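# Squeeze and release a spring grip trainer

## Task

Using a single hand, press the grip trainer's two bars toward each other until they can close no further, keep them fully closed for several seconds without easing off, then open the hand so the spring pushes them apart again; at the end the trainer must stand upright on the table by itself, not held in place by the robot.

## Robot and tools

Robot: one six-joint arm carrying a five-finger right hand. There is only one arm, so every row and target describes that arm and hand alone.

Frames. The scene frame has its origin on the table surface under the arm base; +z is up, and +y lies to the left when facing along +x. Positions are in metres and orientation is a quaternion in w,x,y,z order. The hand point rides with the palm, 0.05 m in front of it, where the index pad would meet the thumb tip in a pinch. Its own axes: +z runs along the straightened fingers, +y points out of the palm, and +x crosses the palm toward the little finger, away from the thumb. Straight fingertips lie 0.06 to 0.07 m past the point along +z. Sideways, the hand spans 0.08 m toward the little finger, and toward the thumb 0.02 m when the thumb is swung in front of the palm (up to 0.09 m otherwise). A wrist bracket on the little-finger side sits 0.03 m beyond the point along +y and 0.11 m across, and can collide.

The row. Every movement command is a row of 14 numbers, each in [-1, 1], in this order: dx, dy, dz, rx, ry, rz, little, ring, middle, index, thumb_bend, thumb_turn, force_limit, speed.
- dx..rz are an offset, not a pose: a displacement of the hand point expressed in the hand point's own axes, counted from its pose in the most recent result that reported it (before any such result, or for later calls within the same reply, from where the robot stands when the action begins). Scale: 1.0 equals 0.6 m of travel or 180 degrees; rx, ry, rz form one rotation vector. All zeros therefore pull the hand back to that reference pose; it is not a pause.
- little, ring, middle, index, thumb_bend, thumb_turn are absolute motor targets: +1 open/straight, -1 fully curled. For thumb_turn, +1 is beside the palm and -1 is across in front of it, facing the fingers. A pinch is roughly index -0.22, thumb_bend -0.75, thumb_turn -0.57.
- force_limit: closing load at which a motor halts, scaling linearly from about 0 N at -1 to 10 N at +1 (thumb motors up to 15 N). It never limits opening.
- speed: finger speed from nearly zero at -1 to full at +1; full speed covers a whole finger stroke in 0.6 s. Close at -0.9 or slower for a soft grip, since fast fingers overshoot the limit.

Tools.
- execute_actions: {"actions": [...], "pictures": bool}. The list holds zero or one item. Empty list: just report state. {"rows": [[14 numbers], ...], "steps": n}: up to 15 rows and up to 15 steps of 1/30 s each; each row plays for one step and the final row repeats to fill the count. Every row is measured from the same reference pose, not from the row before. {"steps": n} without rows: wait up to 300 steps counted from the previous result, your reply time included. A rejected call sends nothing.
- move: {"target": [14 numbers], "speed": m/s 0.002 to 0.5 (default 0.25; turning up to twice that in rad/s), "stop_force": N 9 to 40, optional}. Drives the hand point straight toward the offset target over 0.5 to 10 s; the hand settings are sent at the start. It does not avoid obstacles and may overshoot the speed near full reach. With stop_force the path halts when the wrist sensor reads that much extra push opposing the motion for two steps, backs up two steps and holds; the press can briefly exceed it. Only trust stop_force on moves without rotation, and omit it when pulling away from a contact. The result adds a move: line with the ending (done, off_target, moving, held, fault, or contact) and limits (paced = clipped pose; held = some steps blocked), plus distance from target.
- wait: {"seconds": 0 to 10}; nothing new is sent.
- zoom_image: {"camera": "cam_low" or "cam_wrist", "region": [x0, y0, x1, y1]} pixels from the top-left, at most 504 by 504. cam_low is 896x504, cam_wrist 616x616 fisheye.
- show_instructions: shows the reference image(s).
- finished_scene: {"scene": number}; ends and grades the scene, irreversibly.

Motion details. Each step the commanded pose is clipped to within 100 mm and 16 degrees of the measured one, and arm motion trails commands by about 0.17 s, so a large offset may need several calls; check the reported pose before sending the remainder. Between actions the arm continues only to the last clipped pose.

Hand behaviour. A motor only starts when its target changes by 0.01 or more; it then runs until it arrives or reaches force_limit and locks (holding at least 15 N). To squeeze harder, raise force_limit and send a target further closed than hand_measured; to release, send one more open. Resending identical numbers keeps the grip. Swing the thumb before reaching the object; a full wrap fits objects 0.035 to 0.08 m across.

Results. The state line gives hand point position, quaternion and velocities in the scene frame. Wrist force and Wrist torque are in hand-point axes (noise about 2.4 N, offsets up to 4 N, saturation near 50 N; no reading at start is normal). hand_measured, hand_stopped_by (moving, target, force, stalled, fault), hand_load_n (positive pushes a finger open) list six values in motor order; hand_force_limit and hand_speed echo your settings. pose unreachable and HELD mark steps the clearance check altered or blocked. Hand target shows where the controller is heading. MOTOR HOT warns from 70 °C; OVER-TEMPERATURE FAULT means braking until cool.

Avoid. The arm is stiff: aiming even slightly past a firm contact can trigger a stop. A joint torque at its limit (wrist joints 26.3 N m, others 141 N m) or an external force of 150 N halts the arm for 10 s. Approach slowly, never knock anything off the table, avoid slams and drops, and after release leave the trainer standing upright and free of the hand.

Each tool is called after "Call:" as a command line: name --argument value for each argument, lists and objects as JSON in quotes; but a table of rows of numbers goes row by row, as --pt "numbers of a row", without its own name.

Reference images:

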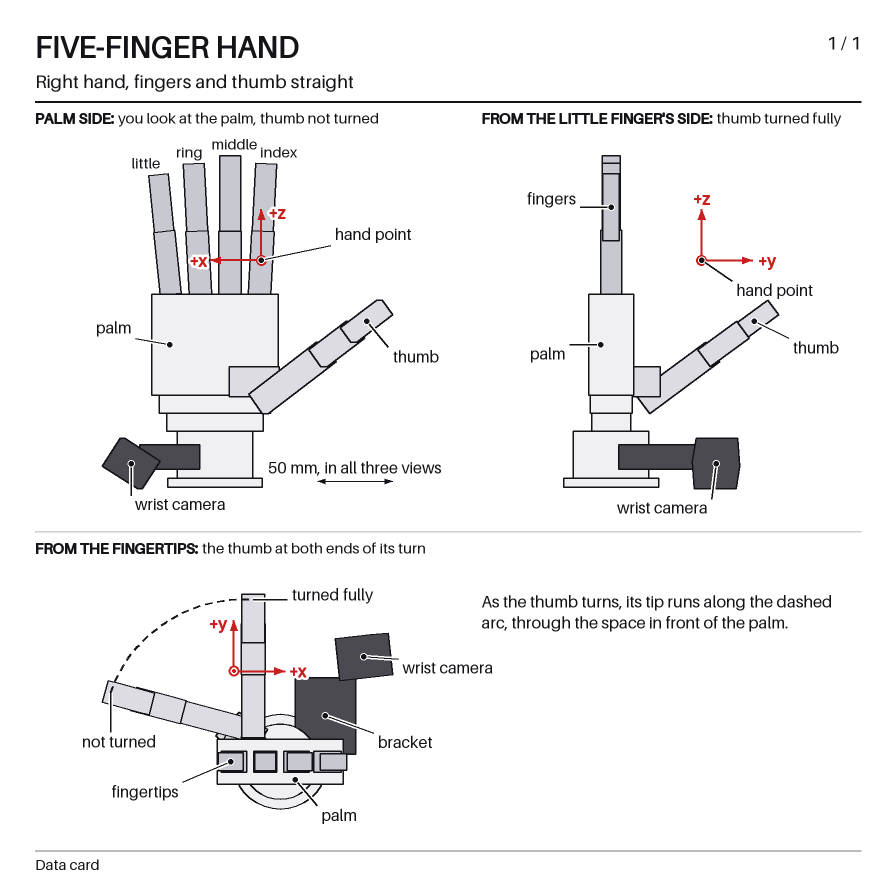

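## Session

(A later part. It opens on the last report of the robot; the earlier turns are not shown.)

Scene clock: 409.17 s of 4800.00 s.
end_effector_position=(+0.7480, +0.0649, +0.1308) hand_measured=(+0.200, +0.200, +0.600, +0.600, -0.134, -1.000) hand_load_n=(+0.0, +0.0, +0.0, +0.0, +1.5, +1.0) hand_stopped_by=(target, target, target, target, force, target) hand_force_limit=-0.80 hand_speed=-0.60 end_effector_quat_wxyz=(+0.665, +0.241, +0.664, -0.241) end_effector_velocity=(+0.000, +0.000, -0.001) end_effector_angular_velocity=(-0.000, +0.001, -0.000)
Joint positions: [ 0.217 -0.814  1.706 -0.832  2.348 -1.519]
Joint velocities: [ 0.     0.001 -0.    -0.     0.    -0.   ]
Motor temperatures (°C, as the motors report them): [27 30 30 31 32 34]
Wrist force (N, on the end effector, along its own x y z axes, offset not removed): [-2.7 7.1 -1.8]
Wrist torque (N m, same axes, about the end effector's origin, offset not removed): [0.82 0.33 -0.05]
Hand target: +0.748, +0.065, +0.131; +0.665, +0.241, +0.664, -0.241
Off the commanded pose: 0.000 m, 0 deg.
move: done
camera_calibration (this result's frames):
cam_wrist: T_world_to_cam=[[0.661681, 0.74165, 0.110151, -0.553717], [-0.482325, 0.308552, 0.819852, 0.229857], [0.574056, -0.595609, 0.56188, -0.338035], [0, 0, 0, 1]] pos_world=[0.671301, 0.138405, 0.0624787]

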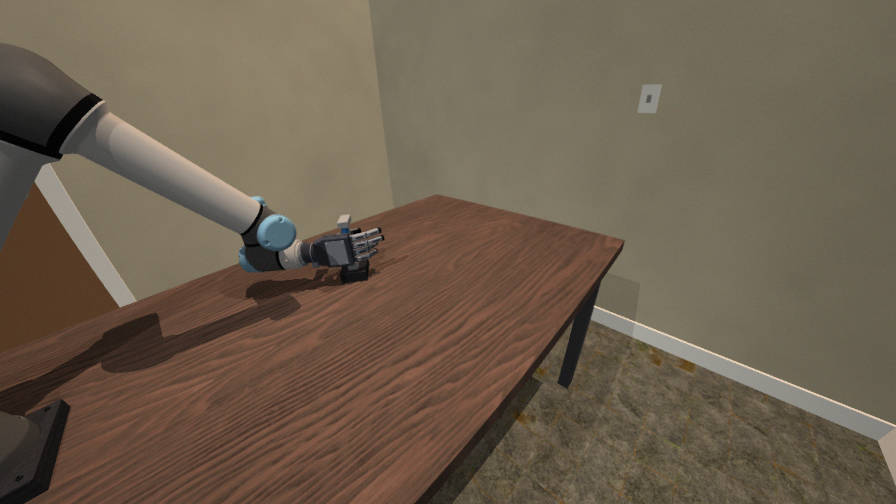

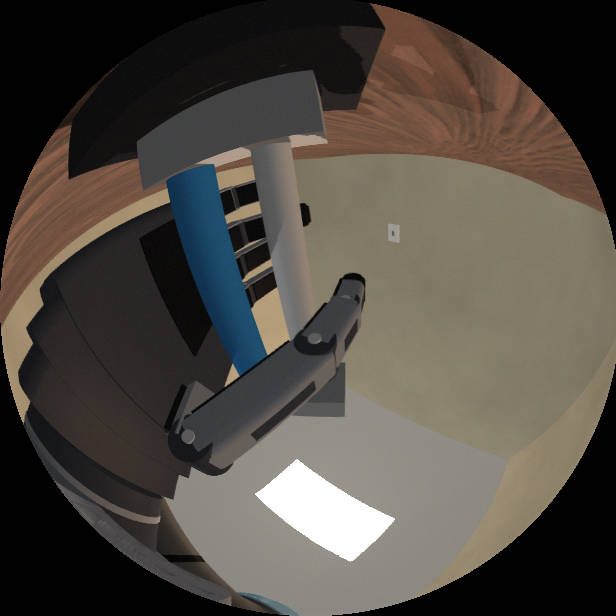

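Call:
move --target '[0,0,0,0,0,0,-1,-1,0.6,0.6,-0.98,-1,1,-0.75]'

Scene clock: 417.17 s of 4800.00 s.
end_effector_position=(+0.7480, +0.0649, +0.1308) hand_measured=(-0.804, -0.782, +0.600, +0.600, -0.944, -1.000) hand_load_n=(+4.5, +0.0, +0.0, +0.0, +14.5, +2.5) hand_stopped_by=(force, force, target, target, force, target) hand_force_limit=1.00 hand_speed=-0.75 end_effector_quat_wxyz=(+0.665, +0.241, +0.664, -0.241) end_effector_velocity=(+0.000, +0.000, +0.000) end_effector_angular_velocity=(+0.000, -0.000, +0.000)
Joint positions: [ 0.217 -0.814  1.706 -0.832  2.348 -1.519]
Joint velocities: [ 0. -0. -0.  0.  0.  0.]
Motor temperatures (°C, as the motors report them): [27 30 30 31 32 34]
Wrist force (N, on the end effector, along its own x y z axes, offset not removed): [-6.2 5.1 -0.2]
Wrist torque (N m, same axes, about the end effector's origin, offset not removed): [0.59 0.57 -0.04]
Hand target: +0.748, +0.065, +0.131; +0.665, +0.241, +0.664, -0.241
Off the commanded pose: 0.000 m, 0 deg.
After step 90, 1.53 s passed at rest.
move: done
camera_calibration (this result's frames):
cam_wrist: T_world_to_cam=[[0.661682, 0.741649, 0.110153, -0.553721], [-0.482326, 0.308552, 0.819852, 0.229855], [0.574054, -0.595611, 0.56188, -0.338029], [0, 0, 0, 1]] pos_world=[0.671299, 0.138411, 0.0624787]

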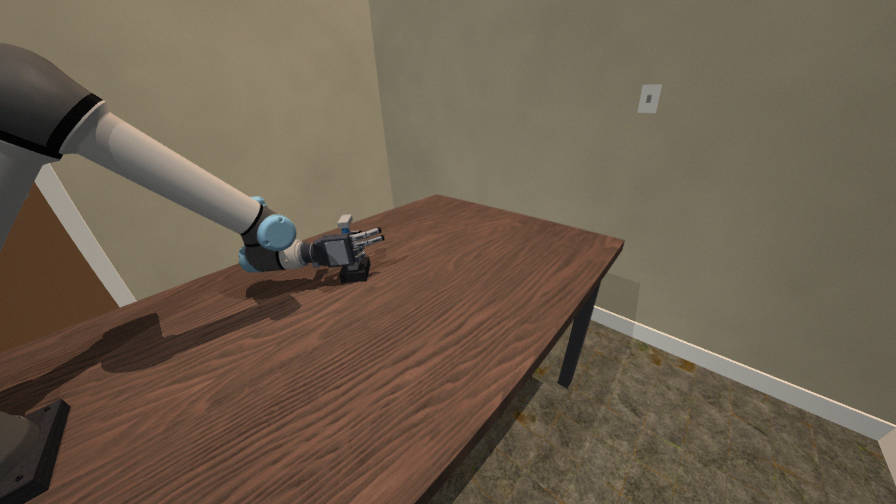

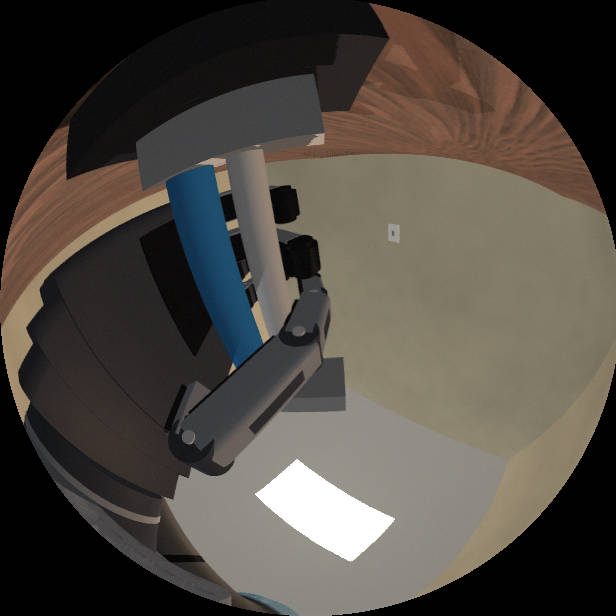

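Working. Squeeze further.

Call:
move --target '[0,0,0,0,0,0,-0.99,-0.99,0.6,0.6,-1,-1,1,-0.8]'

Call:
move --target '[0,0,0,0,0,0,-1,-1,0.6,0.6,-0.99,-1,1,-0.8]'

Call:
zoom_image --camera "cam_wrist" --region '[100, 60, 380, 340]'

Scene clock: 423.30 s of 4800.00 s.
end_effector_position=(+0.7480, +0.0649, +0.1308) hand_measured=(-0.822, -0.818, +0.600, +0.600, -0.980, -1.000) hand_load_n=(+7.5, +9.5, +0.0, +0.0, +13.0, +2.5) hand_stopped_by=(force, force, target, target, stalled, target) hand_force_limit=1.00 hand_speed=-0.80 end_effector_quat_wxyz=(+0.665, +0.241, +0.664, -0.241) end_effector_velocity=(+0.000, -0.000, +0.000) end_effector_angular_velocity=(+0.000, -0.001, +0.000)
Joint positions: [ 0.217 -0.814  1.706 -0.832  2.348 -1.519]
Joint velocities: [-0. -0. -0. -0. -0.  0.]
Motor temperatures (°C, as the motors report them): [27 30 30 31 32 34]
Wrist force (N, on the end effector, along its own x y z axes, offset not removed): [-5.5 2.9 0.6]
Wrist torque (N m, same axes, about the end effector's origin, offset not removed): [0.33 0.02 -0.18]
Hand target: +0.748, +0.065, +0.131; +0.665, +0.241, +0.664, -0.241
Off the commanded pose: 0.000 m, 0 deg.
After step 90, 2.43 s passed at rest.
move: done
camera_calibration (this result's frames):
cam_wrist: T_world_to_cam=[[0.661695, 0.741637, 0.110154, -0.553717], [-0.482321, 0.308559, 0.819852, 0.229858], [0.574044, -0.595621, 0.56188, -0.338034], [0, 0, 0, 1]] pos_world=[0.671304, 0.138392, 0.0624795]

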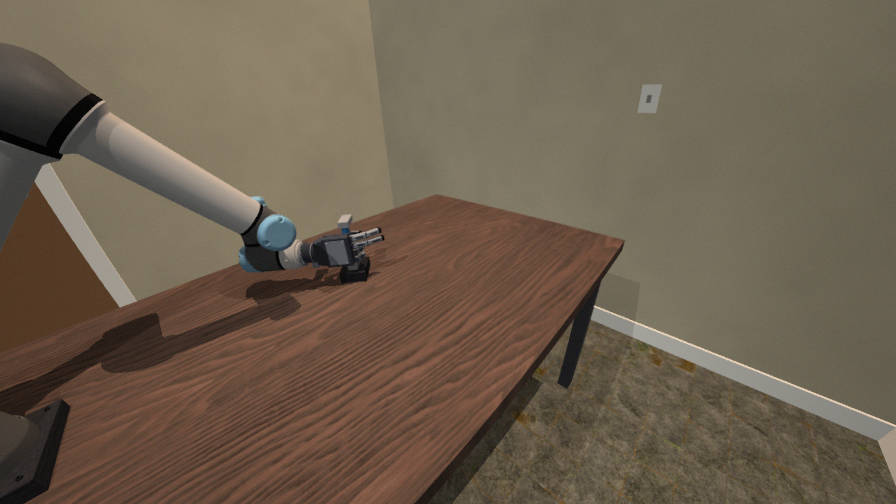

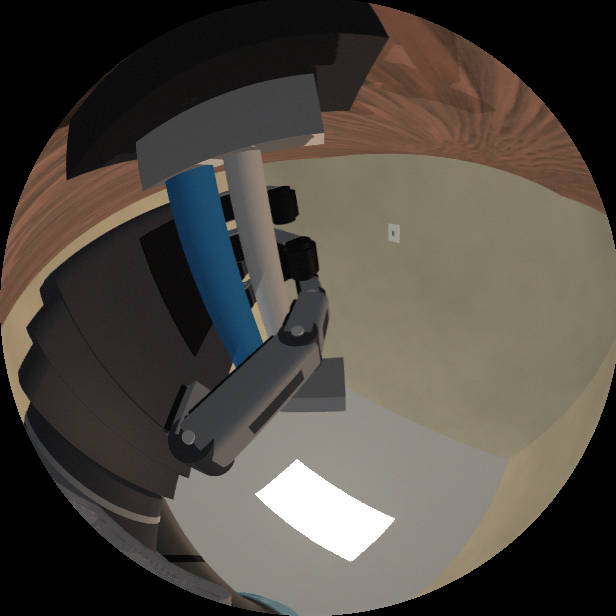

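Scene clock: 423.80 s of 4800.00 s.
end_effector_position=(+0.7480, +0.0649, +0.1308) hand_measured=(-0.838, -0.824, +0.600, +0.600, -0.974, -1.000) hand_load_n=(+10.5, +9.0, +0.0, +0.0, +11.0, +2.0) hand_stopped_by=(force, force, target, target, stalled, target) hand_force_limit=1.00 hand_speed=-0.80 end_effector_quat_wxyz=(+0.665, +0.241, +0.664, -0.241) end_effector_velocity=(-0.000, -0.000, -0.000) end_effector_angular_velocity=(-0.001, +0.001, -0.000)
Joint positions: [ 0.217 -0.814  1.706 -0.832  2.348 -1.519]
Joint velocities: [-0.    -0.     0.001 -0.    -0.    -0.001]
Motor temperatures (°C, as the motors report them): [27 30 30 31 32 34]
Wrist force (N, on the end effector, along its own x y z axes, offset not removed): [-0.9 -1.1 2.8]
Wrist torque (N m, same axes, about the end effector's origin, offset not removed): [-0.24 -0.68 0.15]
Hand target: +0.748, +0.065, +0.131; +0.665, +0.241, +0.664, -0.241
Off the commanded pose: 0.000 m, 0 deg.
move: done
camera_calibration (this result's frames):
cam_wrist: T_world_to_cam=[[0.661695, 0.741637, 0.110154, -0.553717], [-0.482321, 0.308559, 0.819852, 0.229858], [0.574044, -0.595621, 0.56188, -0.338034], [0, 0, 0, 1]] pos_world=[0.671304, 0.138392, 0.0624793]

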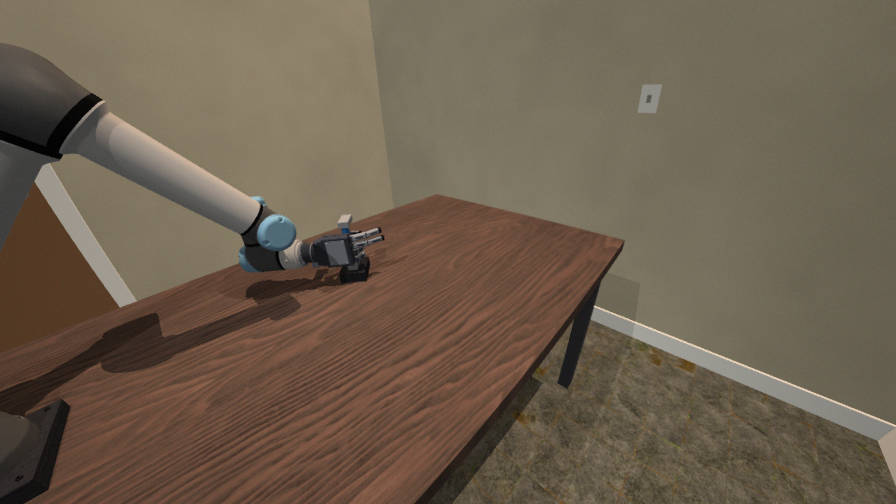

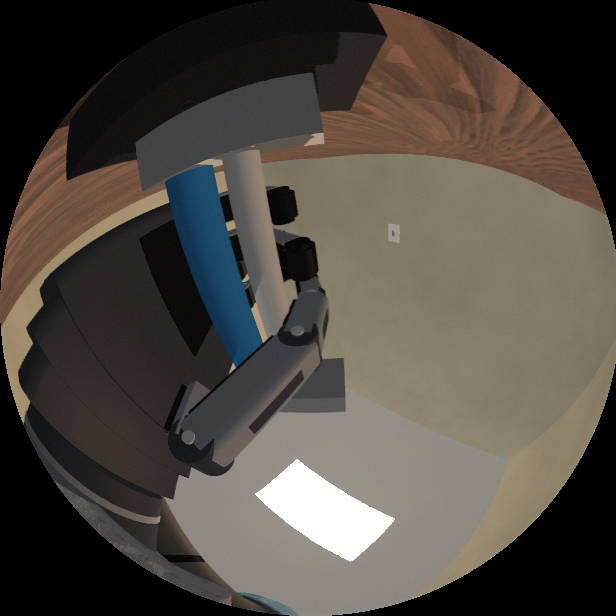

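Region (100, 60, 380, 340) of cam_wrist's 616x616 image, scaled by 1.800, with more detail than that image has.

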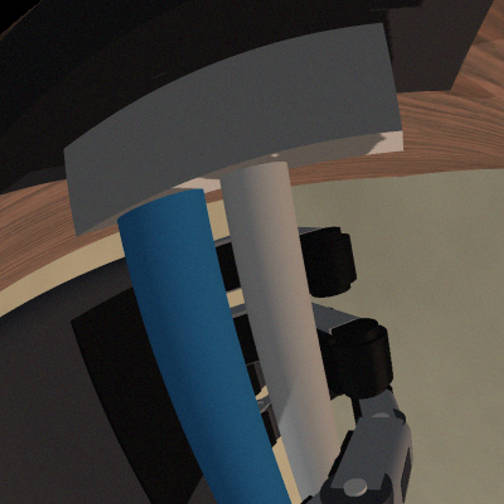

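Call:
move --target '[0,0,0,0,0,0,-1,-1,-1,-1,-0.99,-1,1,-0.5]'

Call:
move --target '[0,0,0,0,0,0,-0.99,-0.99,-0.99,-0.99,-1,-1,1,-0.3]'

Call:
zoom_image --camera "cam_wrist" --region '[100, 60, 380, 340]'

Scene clock: 431.43 s of 4800.00 s.
end_effector_position=(+0.7480, +0.0649, +0.1308) hand_measured=(-0.838, -0.824, -0.244, -0.280, -0.974, -1.000) hand_load_n=(+10.5, +8.0, +10.0, +11.5, +12.5, +0.5) hand_stopped_by=(force, force, force, force, stalled, target) hand_force_limit=1.00 hand_speed=-0.50 end_effector_quat_wxyz=(+0.665, +0.241, +0.664, -0.241) end_effector_velocity=(-0.000, -0.000, +0.000) end_effector_angular_velocity=(+0.002, -0.001, -0.000)
Joint positions: [ 0.217 -0.814  1.706 -0.832  2.348 -1.519]
Joint velocities: [-0.    -0.001  0.001  0.    -0.     0.002]
Motor temperatures (°C, as the motors report them): [27 30 30 31 32 34]
Wrist force (N, on the end effector, along its own x y z axes, offset not removed): [-1.7 2.6 -2.0]
Wrist torque (N m, same axes, about the end effector's origin, offset not removed): [0.63 -0.27 0.16]
Hand target: +0.748, +0.065, +0.131; +0.665, +0.241, +0.664, -0.241
Off the commanded pose: 0.000 m, 0 deg.
After step 90, 3.30 s passed at rest.
move: done
camera_calibration (this result's frames):
cam_wrist: T_world_to_cam=[[0.661695, 0.741638, 0.110154, -0.553717], [-0.482321, 0.308559, 0.819852, 0.229858], [0.574044, -0.595621, 0.56188, -0.338034], [0, 0, 0, 1]] pos_world=[0.671304, 0.138392, 0.0624793]

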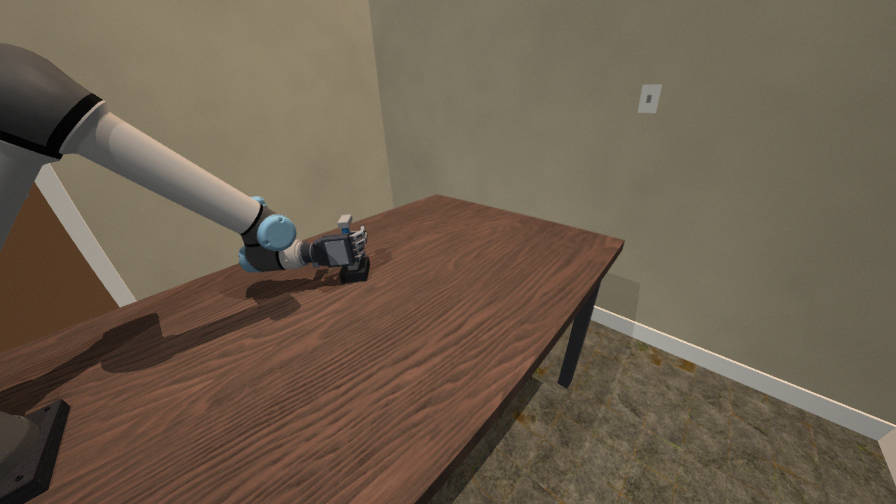

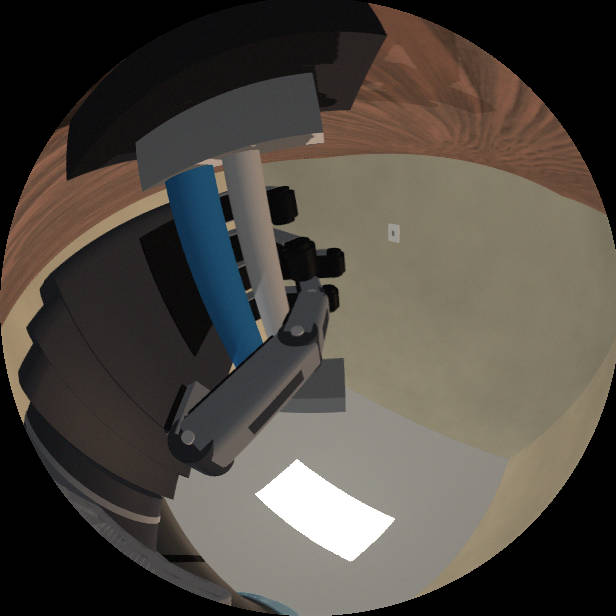

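Scene clock: 431.93 s of 4800.00 s.
end_effector_position=(+0.7480, +0.0649, +0.1308) hand_measured=(-0.838, -0.834, -0.242, -0.280, -0.978, -1.000) hand_load_n=(+8.0, +11.0, +9.5, +11.5, +13.0, -0.5) hand_stopped_by=(force, force, force, force, stalled, target) hand_force_limit=1.00 hand_speed=-0.30 end_effector_quat_wxyz=(+0.665, +0.241, +0.664, -0.241) end_effector_velocity=(+0.000, +0.000, +0.000) end_effector_angular_velocity=(+0.000, -0.001, +0.000)
Joint positions: [ 0.217 -0.814  1.706 -0.832  2.348 -1.519]
Joint velocities: [-0.  0. -0. -0. -0.  0.]
Motor temperatures (°C, as the motors report them): [27 30 30 31 32 34]
Wrist force (N, on the end effector, along its own x y z axes, offset not removed): [-7.3 4.2 2.5]
Wrist torque (N m, same axes, about the end effector's origin, offset not removed): [0.59 0.21 -0.32]
Hand target: +0.748, +0.065, +0.131; +0.665, +0.241, +0.664, -0.241
Off the commanded pose: 0.000 m, 0 deg.
move: done
camera_calibration (this result's frames):
cam_wrist: T_world_to_cam=[[0.661695, 0.741637, 0.110154, -0.553717], [-0.482321, 0.308559, 0.819852, 0.229858], [0.574044, -0.595621, 0.56188, -0.338034], [0, 0, 0, 1]] pos_world=[0.671304, 0.138392, 0.0624794]

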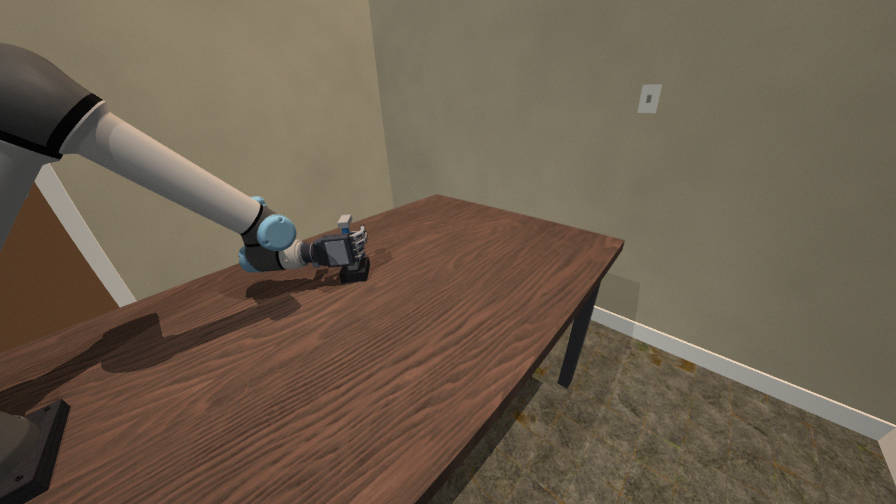

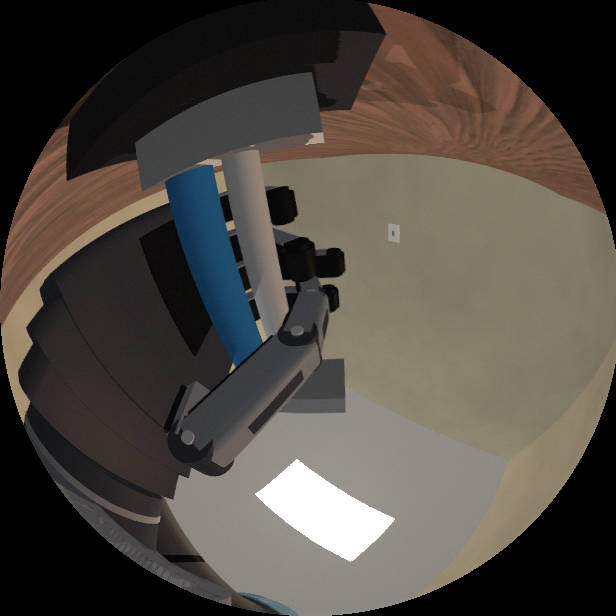

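Region (100, 60, 380, 340) of cam_wrist's 616x616 image, scaled by 1.800, with more detail than that image has.

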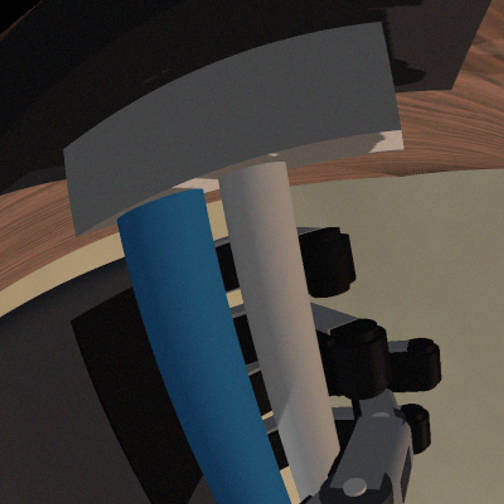

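Call:
execute_actions --actions '[{"rows":[[0,0,0,0,0,0,-1,-0.99,0.3,0.3,-1,-1,1,0.3],[0,0,0,0,0,0,-1,-0.99,0.3,0.3,-1,-1,1,0.3],[0,0,0,0,0,0,-1,-0.99,0.3,0.3,-1,-1,1,0.3],[0,0,0,0,0,0,-1,-1,0.3,0.3,-1,-1,1,0.3],[0,0,0,0,0,0,-1,-1,0.3,0.3,-1,-1,1,0.3],[0,0,0,0,0,0,-1,-1,0.3,0.3,-1,-1,1,0.3],[0,0,0,0,0,0,-1,-1,0.3,0.3,-0.99,-1,1,0.3],[0,0,0,0,0,0,-1,-1,0.3,0.3,-0.99,-1,1,0.3],[0,0,0,0,0,0,-1,-1,0.3,0.3,-0.99,-1,1,0.3],[0,0,0,0,0,0,-0.99,-1,0.3,0.3,-0.99,-1,1,0.3],[0,0,0,0,0,0,-0.99,-1,0.3,0.3,-0.99,-1,1,0.3],[0,0,0,0,0,0,-0.99,-1,0.3,0.3,-0.99,-1,1,0.3],[0,0,0,0,0,0,-0.99,-0.99,0.3,0.3,-0.99,-1,1,0.3]],"steps":15}]'

Scene clock: 445.10 s of 4800.00 s.
end_effector_position=(+0.7480, +0.0649, +0.1308) hand_measured=(-0.846, -0.840, +0.300, +0.300, -0.976, -1.000) hand_load_n=(+10.5, +11.5, +0.0, +0.0, +9.5, -0.5) hand_stopped_by=(force, force, target, target, stalled, target) hand_force_limit=1.00 hand_speed=0.30 end_effector_quat_wxyz=(+0.665, +0.241, +0.664, -0.241) end_effector_velocity=(-0.000, -0.000, -0.000) end_effector_angular_velocity=(+0.000, +0.000, -0.000)
Joint positions: [ 0.217 -0.814  1.706 -0.832  2.348 -1.519]
Joint velocities: [-0. -0.  0.  0. -0.  0.]
Motor temperatures (°C, as the motors report them): [27 30 30 31 32 34]
Wrist force (N, on the end effector, along its own x y z axes, offset not removed): [-2.5 4.3 5.3]
Wrist torque (N m, same axes, about the end effector's origin, offset not removed): [0.75 -0.78 0.18]
Hand target: +0.748, +0.065, +0.131; +0.665, +0.241, +0.664, -0.241
Off the commanded pose: 0.000 m, 0 deg.
Steps of this call (steps 1 to 90: nothing new was sent; then 9.67 s passed at rest; steps 91 to 105: all 15 steps of this action). Readings (end_effector_position | what the end effector reports):
91: (+0.7480, +0.0649, +0.1308) | hand_measured=(-0.838, -0.834, -0.242, -0.280, -0.978, -1.000) hand_load_n=(+8.0, +11.0, +9.5, +11.5, +13.0, -0.5) hand_stopped_by=(moving, force, moving, moving, stalled, target) hand_force_limit=1.00 hand_speed=0.30
92: (+0.7480, +0.0649, +0.1308) | hand_measured=(-0.838, -0.834, -0.242, -0.280, -0.978, -1.000) hand_load_n=(+8.0, +11.0, +9.5, +11.5, +13.0, -0.5) hand_stopped_by=(moving, force, moving, moving, stalled, target) hand_force_limit=1.00 hand_speed=0.30
94: (+0.7480, +0.0649, +0.1308) | hand_measured=(-0.848, -0.834, -0.178, -0.218, -0.978, -1.000) hand_load_n=(+11.5, +9.0, +0.0, -3.5, +10.5, -1.0) hand_stopped_by=(force, moving, moving, moving, stalled, target) hand_force_limit=1.00 hand_speed=0.30
98: (+0.7480, +0.0649, +0.1308) | hand_measured=(-0.846, -0.840, +0.110, +0.072, -0.978, -1.000) hand_load_n=(+10.5, +12.0, +0.5, +0.5, +9.5, -0.5) hand_stopped_by=(force, force, moving, moving, moving, target) hand_force_limit=1.00 hand_speed=0.30
105: the state above
camera_calibration (this result's frames):
cam_wrist: T_world_to_cam=[[0.661695, 0.741637, 0.110154, -0.553717], [-0.482321, 0.30856, 0.819852, 0.229858], [0.574044, -0.595621, 0.561879, -0.338034], [0, 0, 0, 1]] pos_world=[0.671304, 0.138392, 0.0624793]

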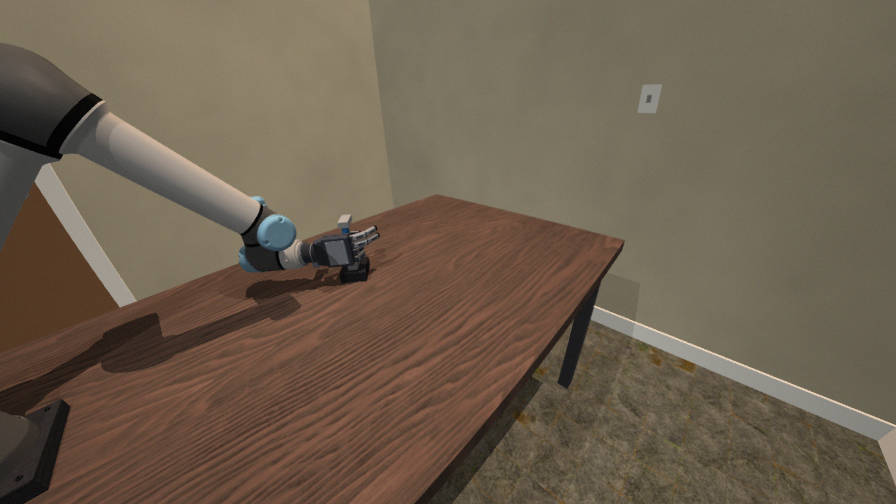

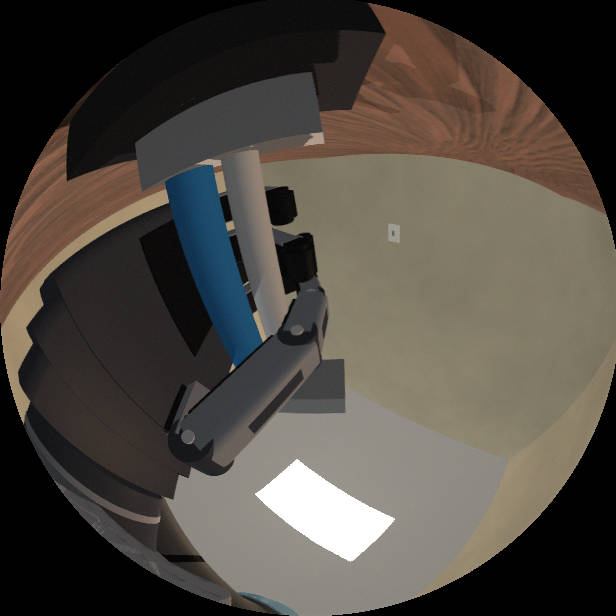

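Call:
move --target '[0,0,0,0,0,0,-0.99,-0.99,0.3,0.3,0.0,-1,1,-0.3]'

Call:
move --target '[0,0,0,0,0,0,-0.99,-0.99,-1,-1,0.0,-1,1,-0.6]'

Call:
move --target '[0,0,0,0,0,0,-1,-1,-0.99,-0.99,0.0,-1,1,-0.8]'

Call:
zoom_image --camera "cam_wrist" --region '[100, 60, 380, 340]'

Scene clock: 454.30 s of 4800.00 s.
end_effector_position=(+0.7480, +0.0649, +0.1308) hand_measured=(-0.848, -0.840, +0.300, +0.300, +0.002, -1.000) hand_load_n=(+0.0, +8.5, +0.0, +0.0, +1.0, +0.0) hand_stopped_by=(force, force, target, target, target, target) hand_force_limit=1.00 hand_speed=-0.30 end_effector_quat_wxyz=(+0.665, +0.241, +0.664, -0.241) end_effector_velocity=(-0.000, -0.000, -0.000) end_effector_angular_velocity=(+0.000, +0.001, +0.000)
Joint positions: [ 0.217 -0.814  1.706 -0.832  2.348 -1.519]
Joint velocities: [-0.     0.     0.001  0.    -0.     0.   ]
Motor temperatures (°C, as the motors report them): [27 30 30 31 32 34]
Wrist force (N, on the end effector, along its own x y z axes, offset not removed): [-2.4 -1.0 3.1]
Wrist torque (N m, same axes, about the end effector's origin, offset not removed): [-0.15 0.02 -0.24]
Hand target: +0.748, +0.065, +0.131; +0.665, +0.241, +0.664, -0.241
Off the commanded pose: 0.000 m, 0 deg.
After step 90, 4.60 s passed at rest.
move: done
camera_calibration (this result's frames):
cam_wrist: T_world_to_cam=[[0.661695, 0.741638, 0.110154, -0.553717], [-0.482321, 0.308559, 0.819852, 0.229858], [0.574044, -0.595621, 0.56188, -0.338034], [0, 0, 0, 1]] pos_world=[0.671304, 0.138392, 0.0624794]

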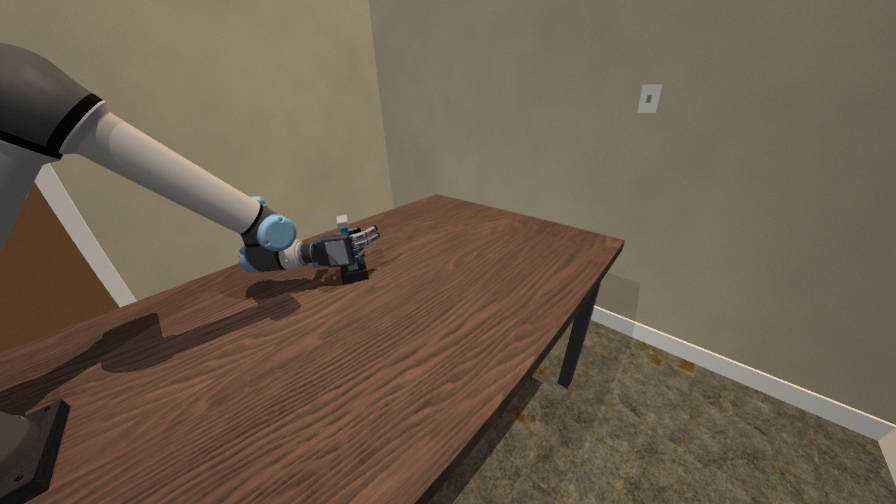

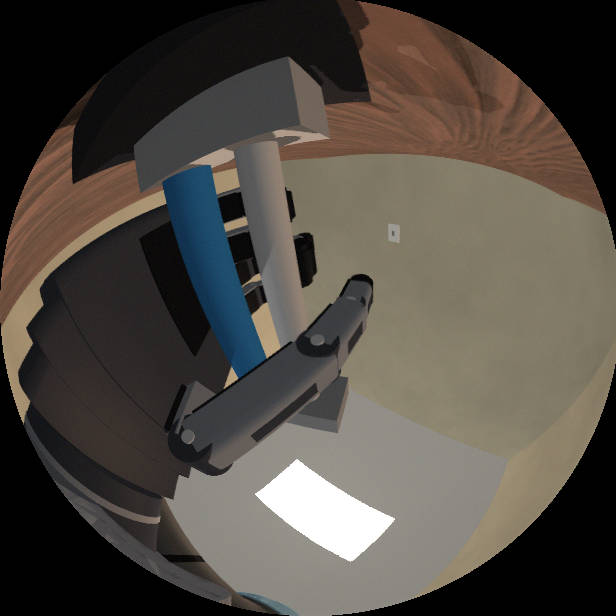

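Scene clock: 456.33 s of 4800.00 s.
end_effector_position=(+0.7480, +0.0649, +0.1308) hand_measured=(-0.848, -0.840, -0.624, -0.872, +0.006, -1.000) hand_load_n=(+0.0, +0.0, +8.5, +8.0, +10.0, +1.0) hand_stopped_by=(force, force, force, force, target, target) hand_force_limit=1.00 hand_speed=-0.60 end_effector_quat_wxyz=(+0.665, +0.241, +0.664, -0.241) end_effector_velocity=(-0.000, +0.000, -0.000) end_effector_angular_velocity=(-0.001, +0.002, +0.000)
Joint positions: [ 0.217 -0.814  1.706 -0.832  2.348 -1.519]
Joint velocities: [ 0.     0.     0.     0.    -0.    -0.001]
Motor temperatures (°C, as the motors report them): [27 30 30 31 32 34]
Wrist force (N, on the end effector, along its own x y z axes, offset not removed): [-1.1 0.4 4.9]
Wrist torque (N m, same axes, about the end effector's origin, offset not removed): [-0.17 0.06 -0.22]
Hand target: +0.748, +0.065, +0.131; +0.665, +0.241, +0.664, -0.241
Off the commanded pose: 0.000 m, 0 deg.
move: done
camera_calibration (this result's frames):
cam_wrist: T_world_to_cam=[[0.661695, 0.741638, 0.110154, -0.553717], [-0.482321, 0.308559, 0.819852, 0.229858], [0.574044, -0.595621, 0.561879, -0.338035], [0, 0, 0, 1]] pos_world=[0.671304, 0.138392, 0.0624792]

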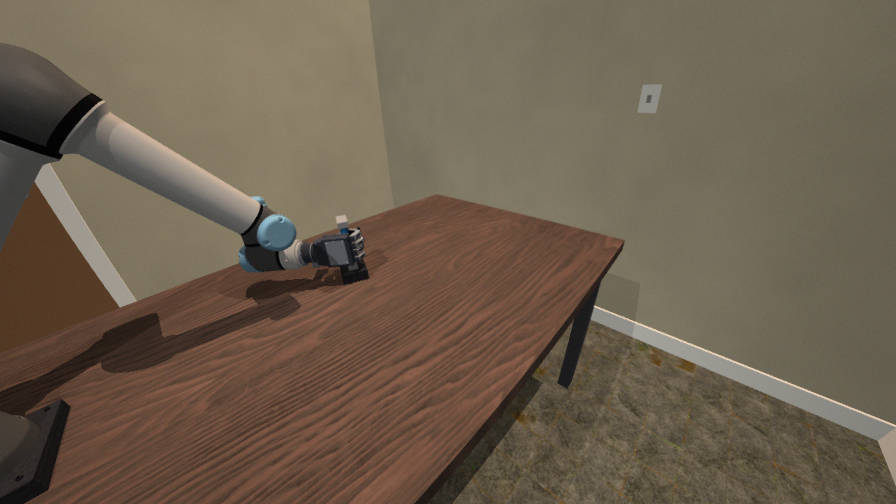

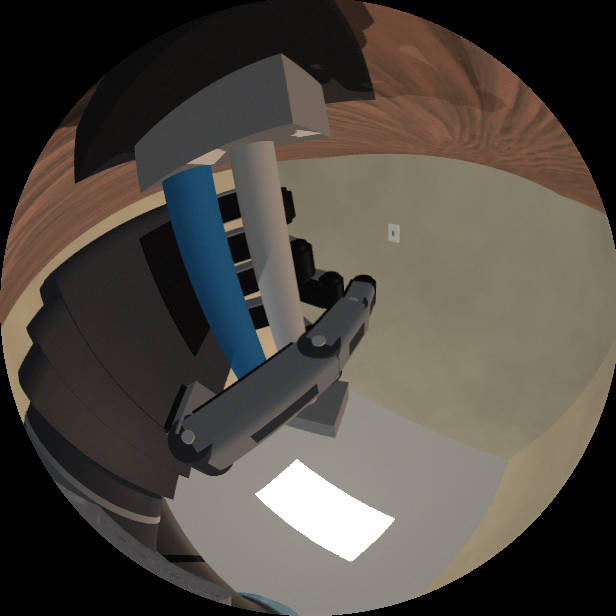

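Scene clock: 457.07 s of 4800.00 s.
end_effector_position=(+0.7480, +0.0649, +0.1308) hand_measured=(-1.000, -0.892, -0.628, -0.880, +0.006, -1.000) hand_load_n=(+3.0, +8.5, +9.5, +2.0, +10.0, +1.0) hand_stopped_by=(target, force, force, force, target, target) hand_force_limit=1.00 hand_speed=-0.80 end_effector_quat_wxyz=(+0.665, +0.241, +0.664, -0.241) end_effector_velocity=(+0.000, +0.000, -0.000) end_effector_angular_velocity=(-0.001, +0.001, +0.000)
Joint positions: [ 0.217 -0.814  1.706 -0.832  2.348 -1.519]
Joint velocities: [-0.     0.001 -0.     0.    -0.    -0.001]
Motor temperatures (°C, as the motors report them): [27 30 30 31 32 34]
Wrist force (N, on the end effector, along its own x y z axes, offset not removed): [-1.0 0.8 -0.1]
Wrist torque (N m, same axes, about the end effector's origin, offset not removed): [0.44 -0.13 -0.14]
Hand target: +0.748, +0.065, +0.131; +0.665, +0.241, +0.664, -0.241
Off the commanded pose: 0.000 m, 0 deg.
move: done
camera_calibration (this result's frames):
cam_wrist: T_world_to_cam=[[0.661695, 0.741638, 0.110154, -0.553717], [-0.482321, 0.308559, 0.819852, 0.229858], [0.574044, -0.595621, 0.56188, -0.338034], [0, 0, 0, 1]] pos_world=[0.671304, 0.138392, 0.0624793]

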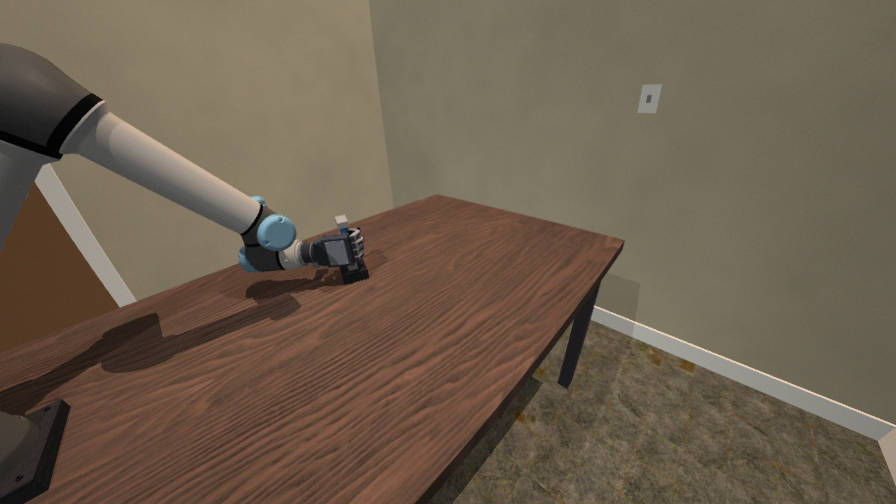

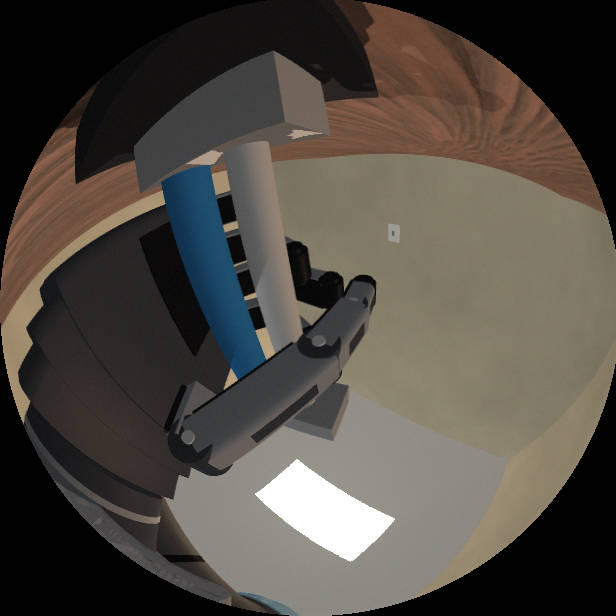

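Region (100, 60, 380, 340) of cam_wrist's 616x616 image, scaled by 1.800, with more detail than that image has.

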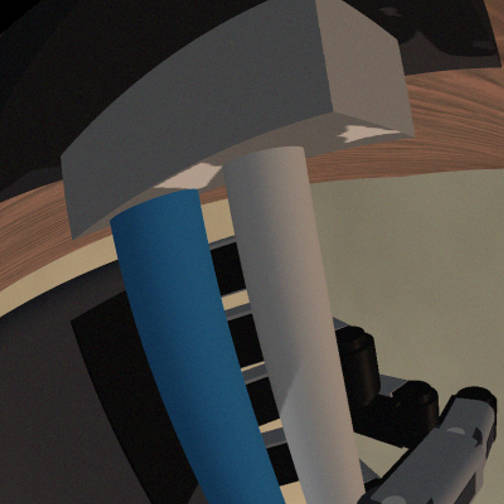

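Call:
move --target '[0,0,0,0,0,0,-1,-1,0.3,0.3,0.0,-1,1,-0.3]'

Call:
move --target '[0,0,0,0,0,0,-1,-1,0.3,0.3,-1,-1,1,-0.75]'

Call:
zoom_image --camera "cam_wrist" --region '[100, 60, 380, 340]'

Scene clock: 472.23 s of 4800.00 s.
end_effector_position=(+0.7480, +0.0649, +0.1308) hand_measured=(-1.000, -0.892, +0.300, +0.300, +0.004, -1.000) hand_load_n=(+3.0, +8.5, +0.0, +0.0, +4.5, +1.0) hand_stopped_by=(target, force, target, target, target, target) hand_force_limit=1.00 hand_speed=-0.30 end_effector_quat_wxyz=(+0.665, +0.241, +0.664, -0.241) end_effector_velocity=(+0.000, +0.000, +0.001) end_effector_angular_velocity=(-0.000, -0.001, +0.000)
Joint positions: [ 0.217 -0.814  1.706 -0.832  2.348 -1.519]
Joint velocities: [-0.    -0.001  0.    -0.001 -0.    -0.001]
Motor temperatures (°C, as the motors report them): [27 30 30 31 32 34]
Wrist force (N, on the end effector, along its own x y z axes, offset not removed): [-1.1 1.7 2.6]
Wrist torque (N m, same axes, about the end effector's origin, offset not removed): [0.27 -0.03 -0.12]
Hand target: +0.748, +0.065, +0.131; +0.665, +0.241, +0.664, -0.241
Off the commanded pose: 0.000 m, 0 deg.
After step 90, 10.87 s passed at rest.
move: done
camera_calibration (this result's frames):
cam_wrist: T_world_to_cam=[[0.661695, 0.741637, 0.110154, -0.553717], [-0.48232, 0.30856, 0.819852, 0.229858], [0.574044, -0.595621, 0.561879, -0.338034], [0, 0, 0, 1]] pos_world=[0.671304, 0.138392, 0.0624788]

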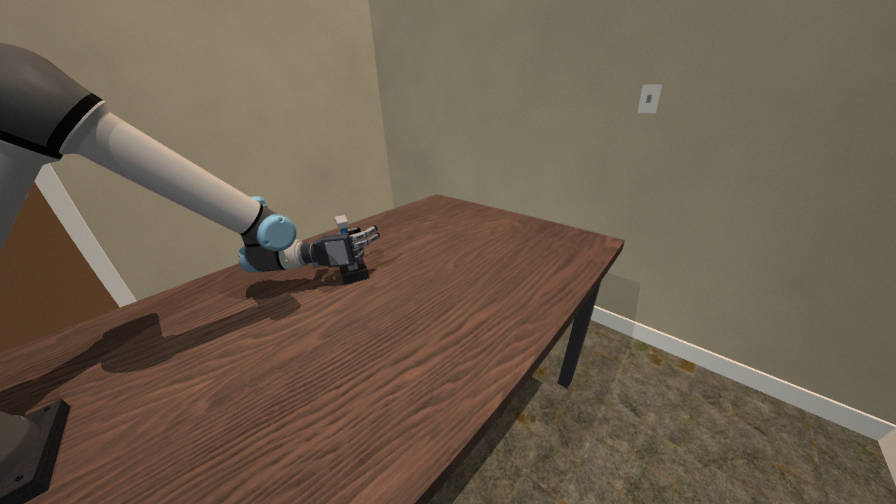

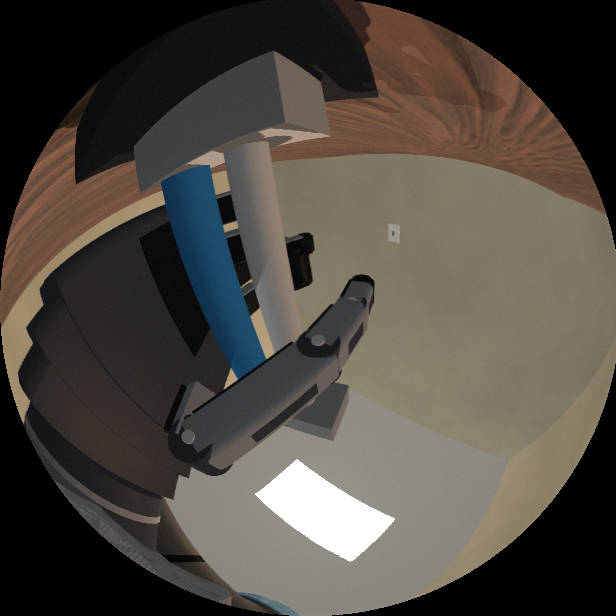

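Scene clock: 476.47 s of 4800.00 s.
end_effector_position=(+0.7480, +0.0649, +0.1308) hand_measured=(-0.998, -0.892, +0.300, +0.300, -0.980, -1.000) hand_load_n=(+13.5, +0.0, +0.0, +0.0, +13.0, +6.5) hand_stopped_by=(target, force, target, target, stalled, target) hand_force_limit=1.00 hand_speed=-0.75 end_effector_quat_wxyz=(+0.665, +0.241, +0.664, -0.241) end_effector_velocity=(+0.000, +0.000, +0.001) end_effector_angular_velocity=(-0.000, -0.001, +0.000)
Joint positions: [ 0.217 -0.814  1.706 -0.832  2.348 -1.519]
Joint velocities: [ 0.    -0.001  0.    -0.    -0.    -0.001]
Motor temperatures (°C, as the motors report them): [27 30 30 31 32 34]
Wrist force (N, on the end effector, along its own x y z axes, offset not removed): [-5.2 1.5 1.9]
Wrist torque (N m, same axes, about the end effector's origin, offset not removed): [0.27 -1.08 -0.18]
Hand target: +0.748, +0.065, +0.131; +0.665, +0.241, +0.664, -0.241
Off the commanded pose: 0.000 m, 0 deg.
move: done
camera_calibration (this result's frames):
cam_wrist: T_world_to_cam=[[0.661695, 0.741638, 0.110154, -0.553717], [-0.482321, 0.308559, 0.819852, 0.229858], [0.574044, -0.595621, 0.561879, -0.338034], [0, 0, 0, 1]] pos_world=[0.671304, 0.138392, 0.0624788]

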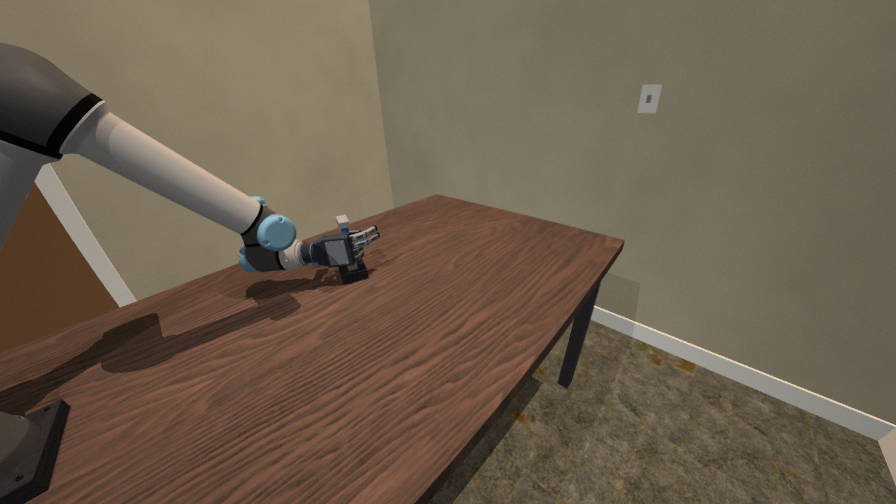

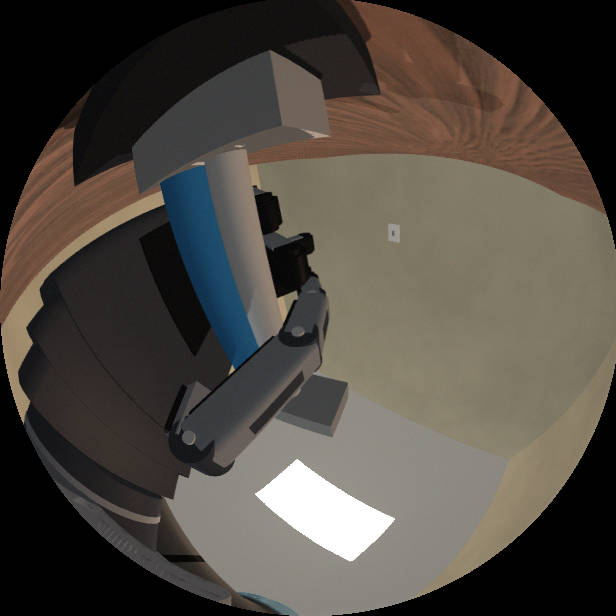

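Region (100, 60, 380, 340) of cam_wrist's 616x616 image, scaled by 1.800, with more detail than that image has.

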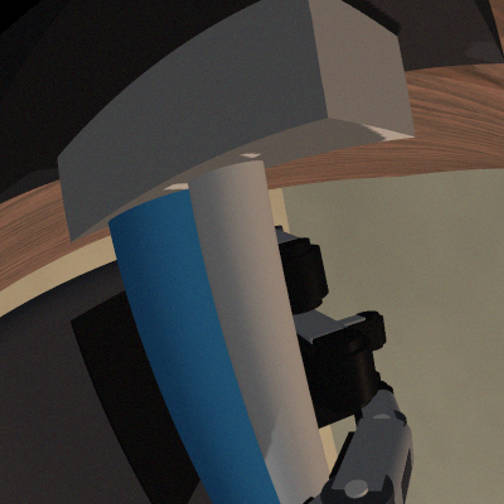

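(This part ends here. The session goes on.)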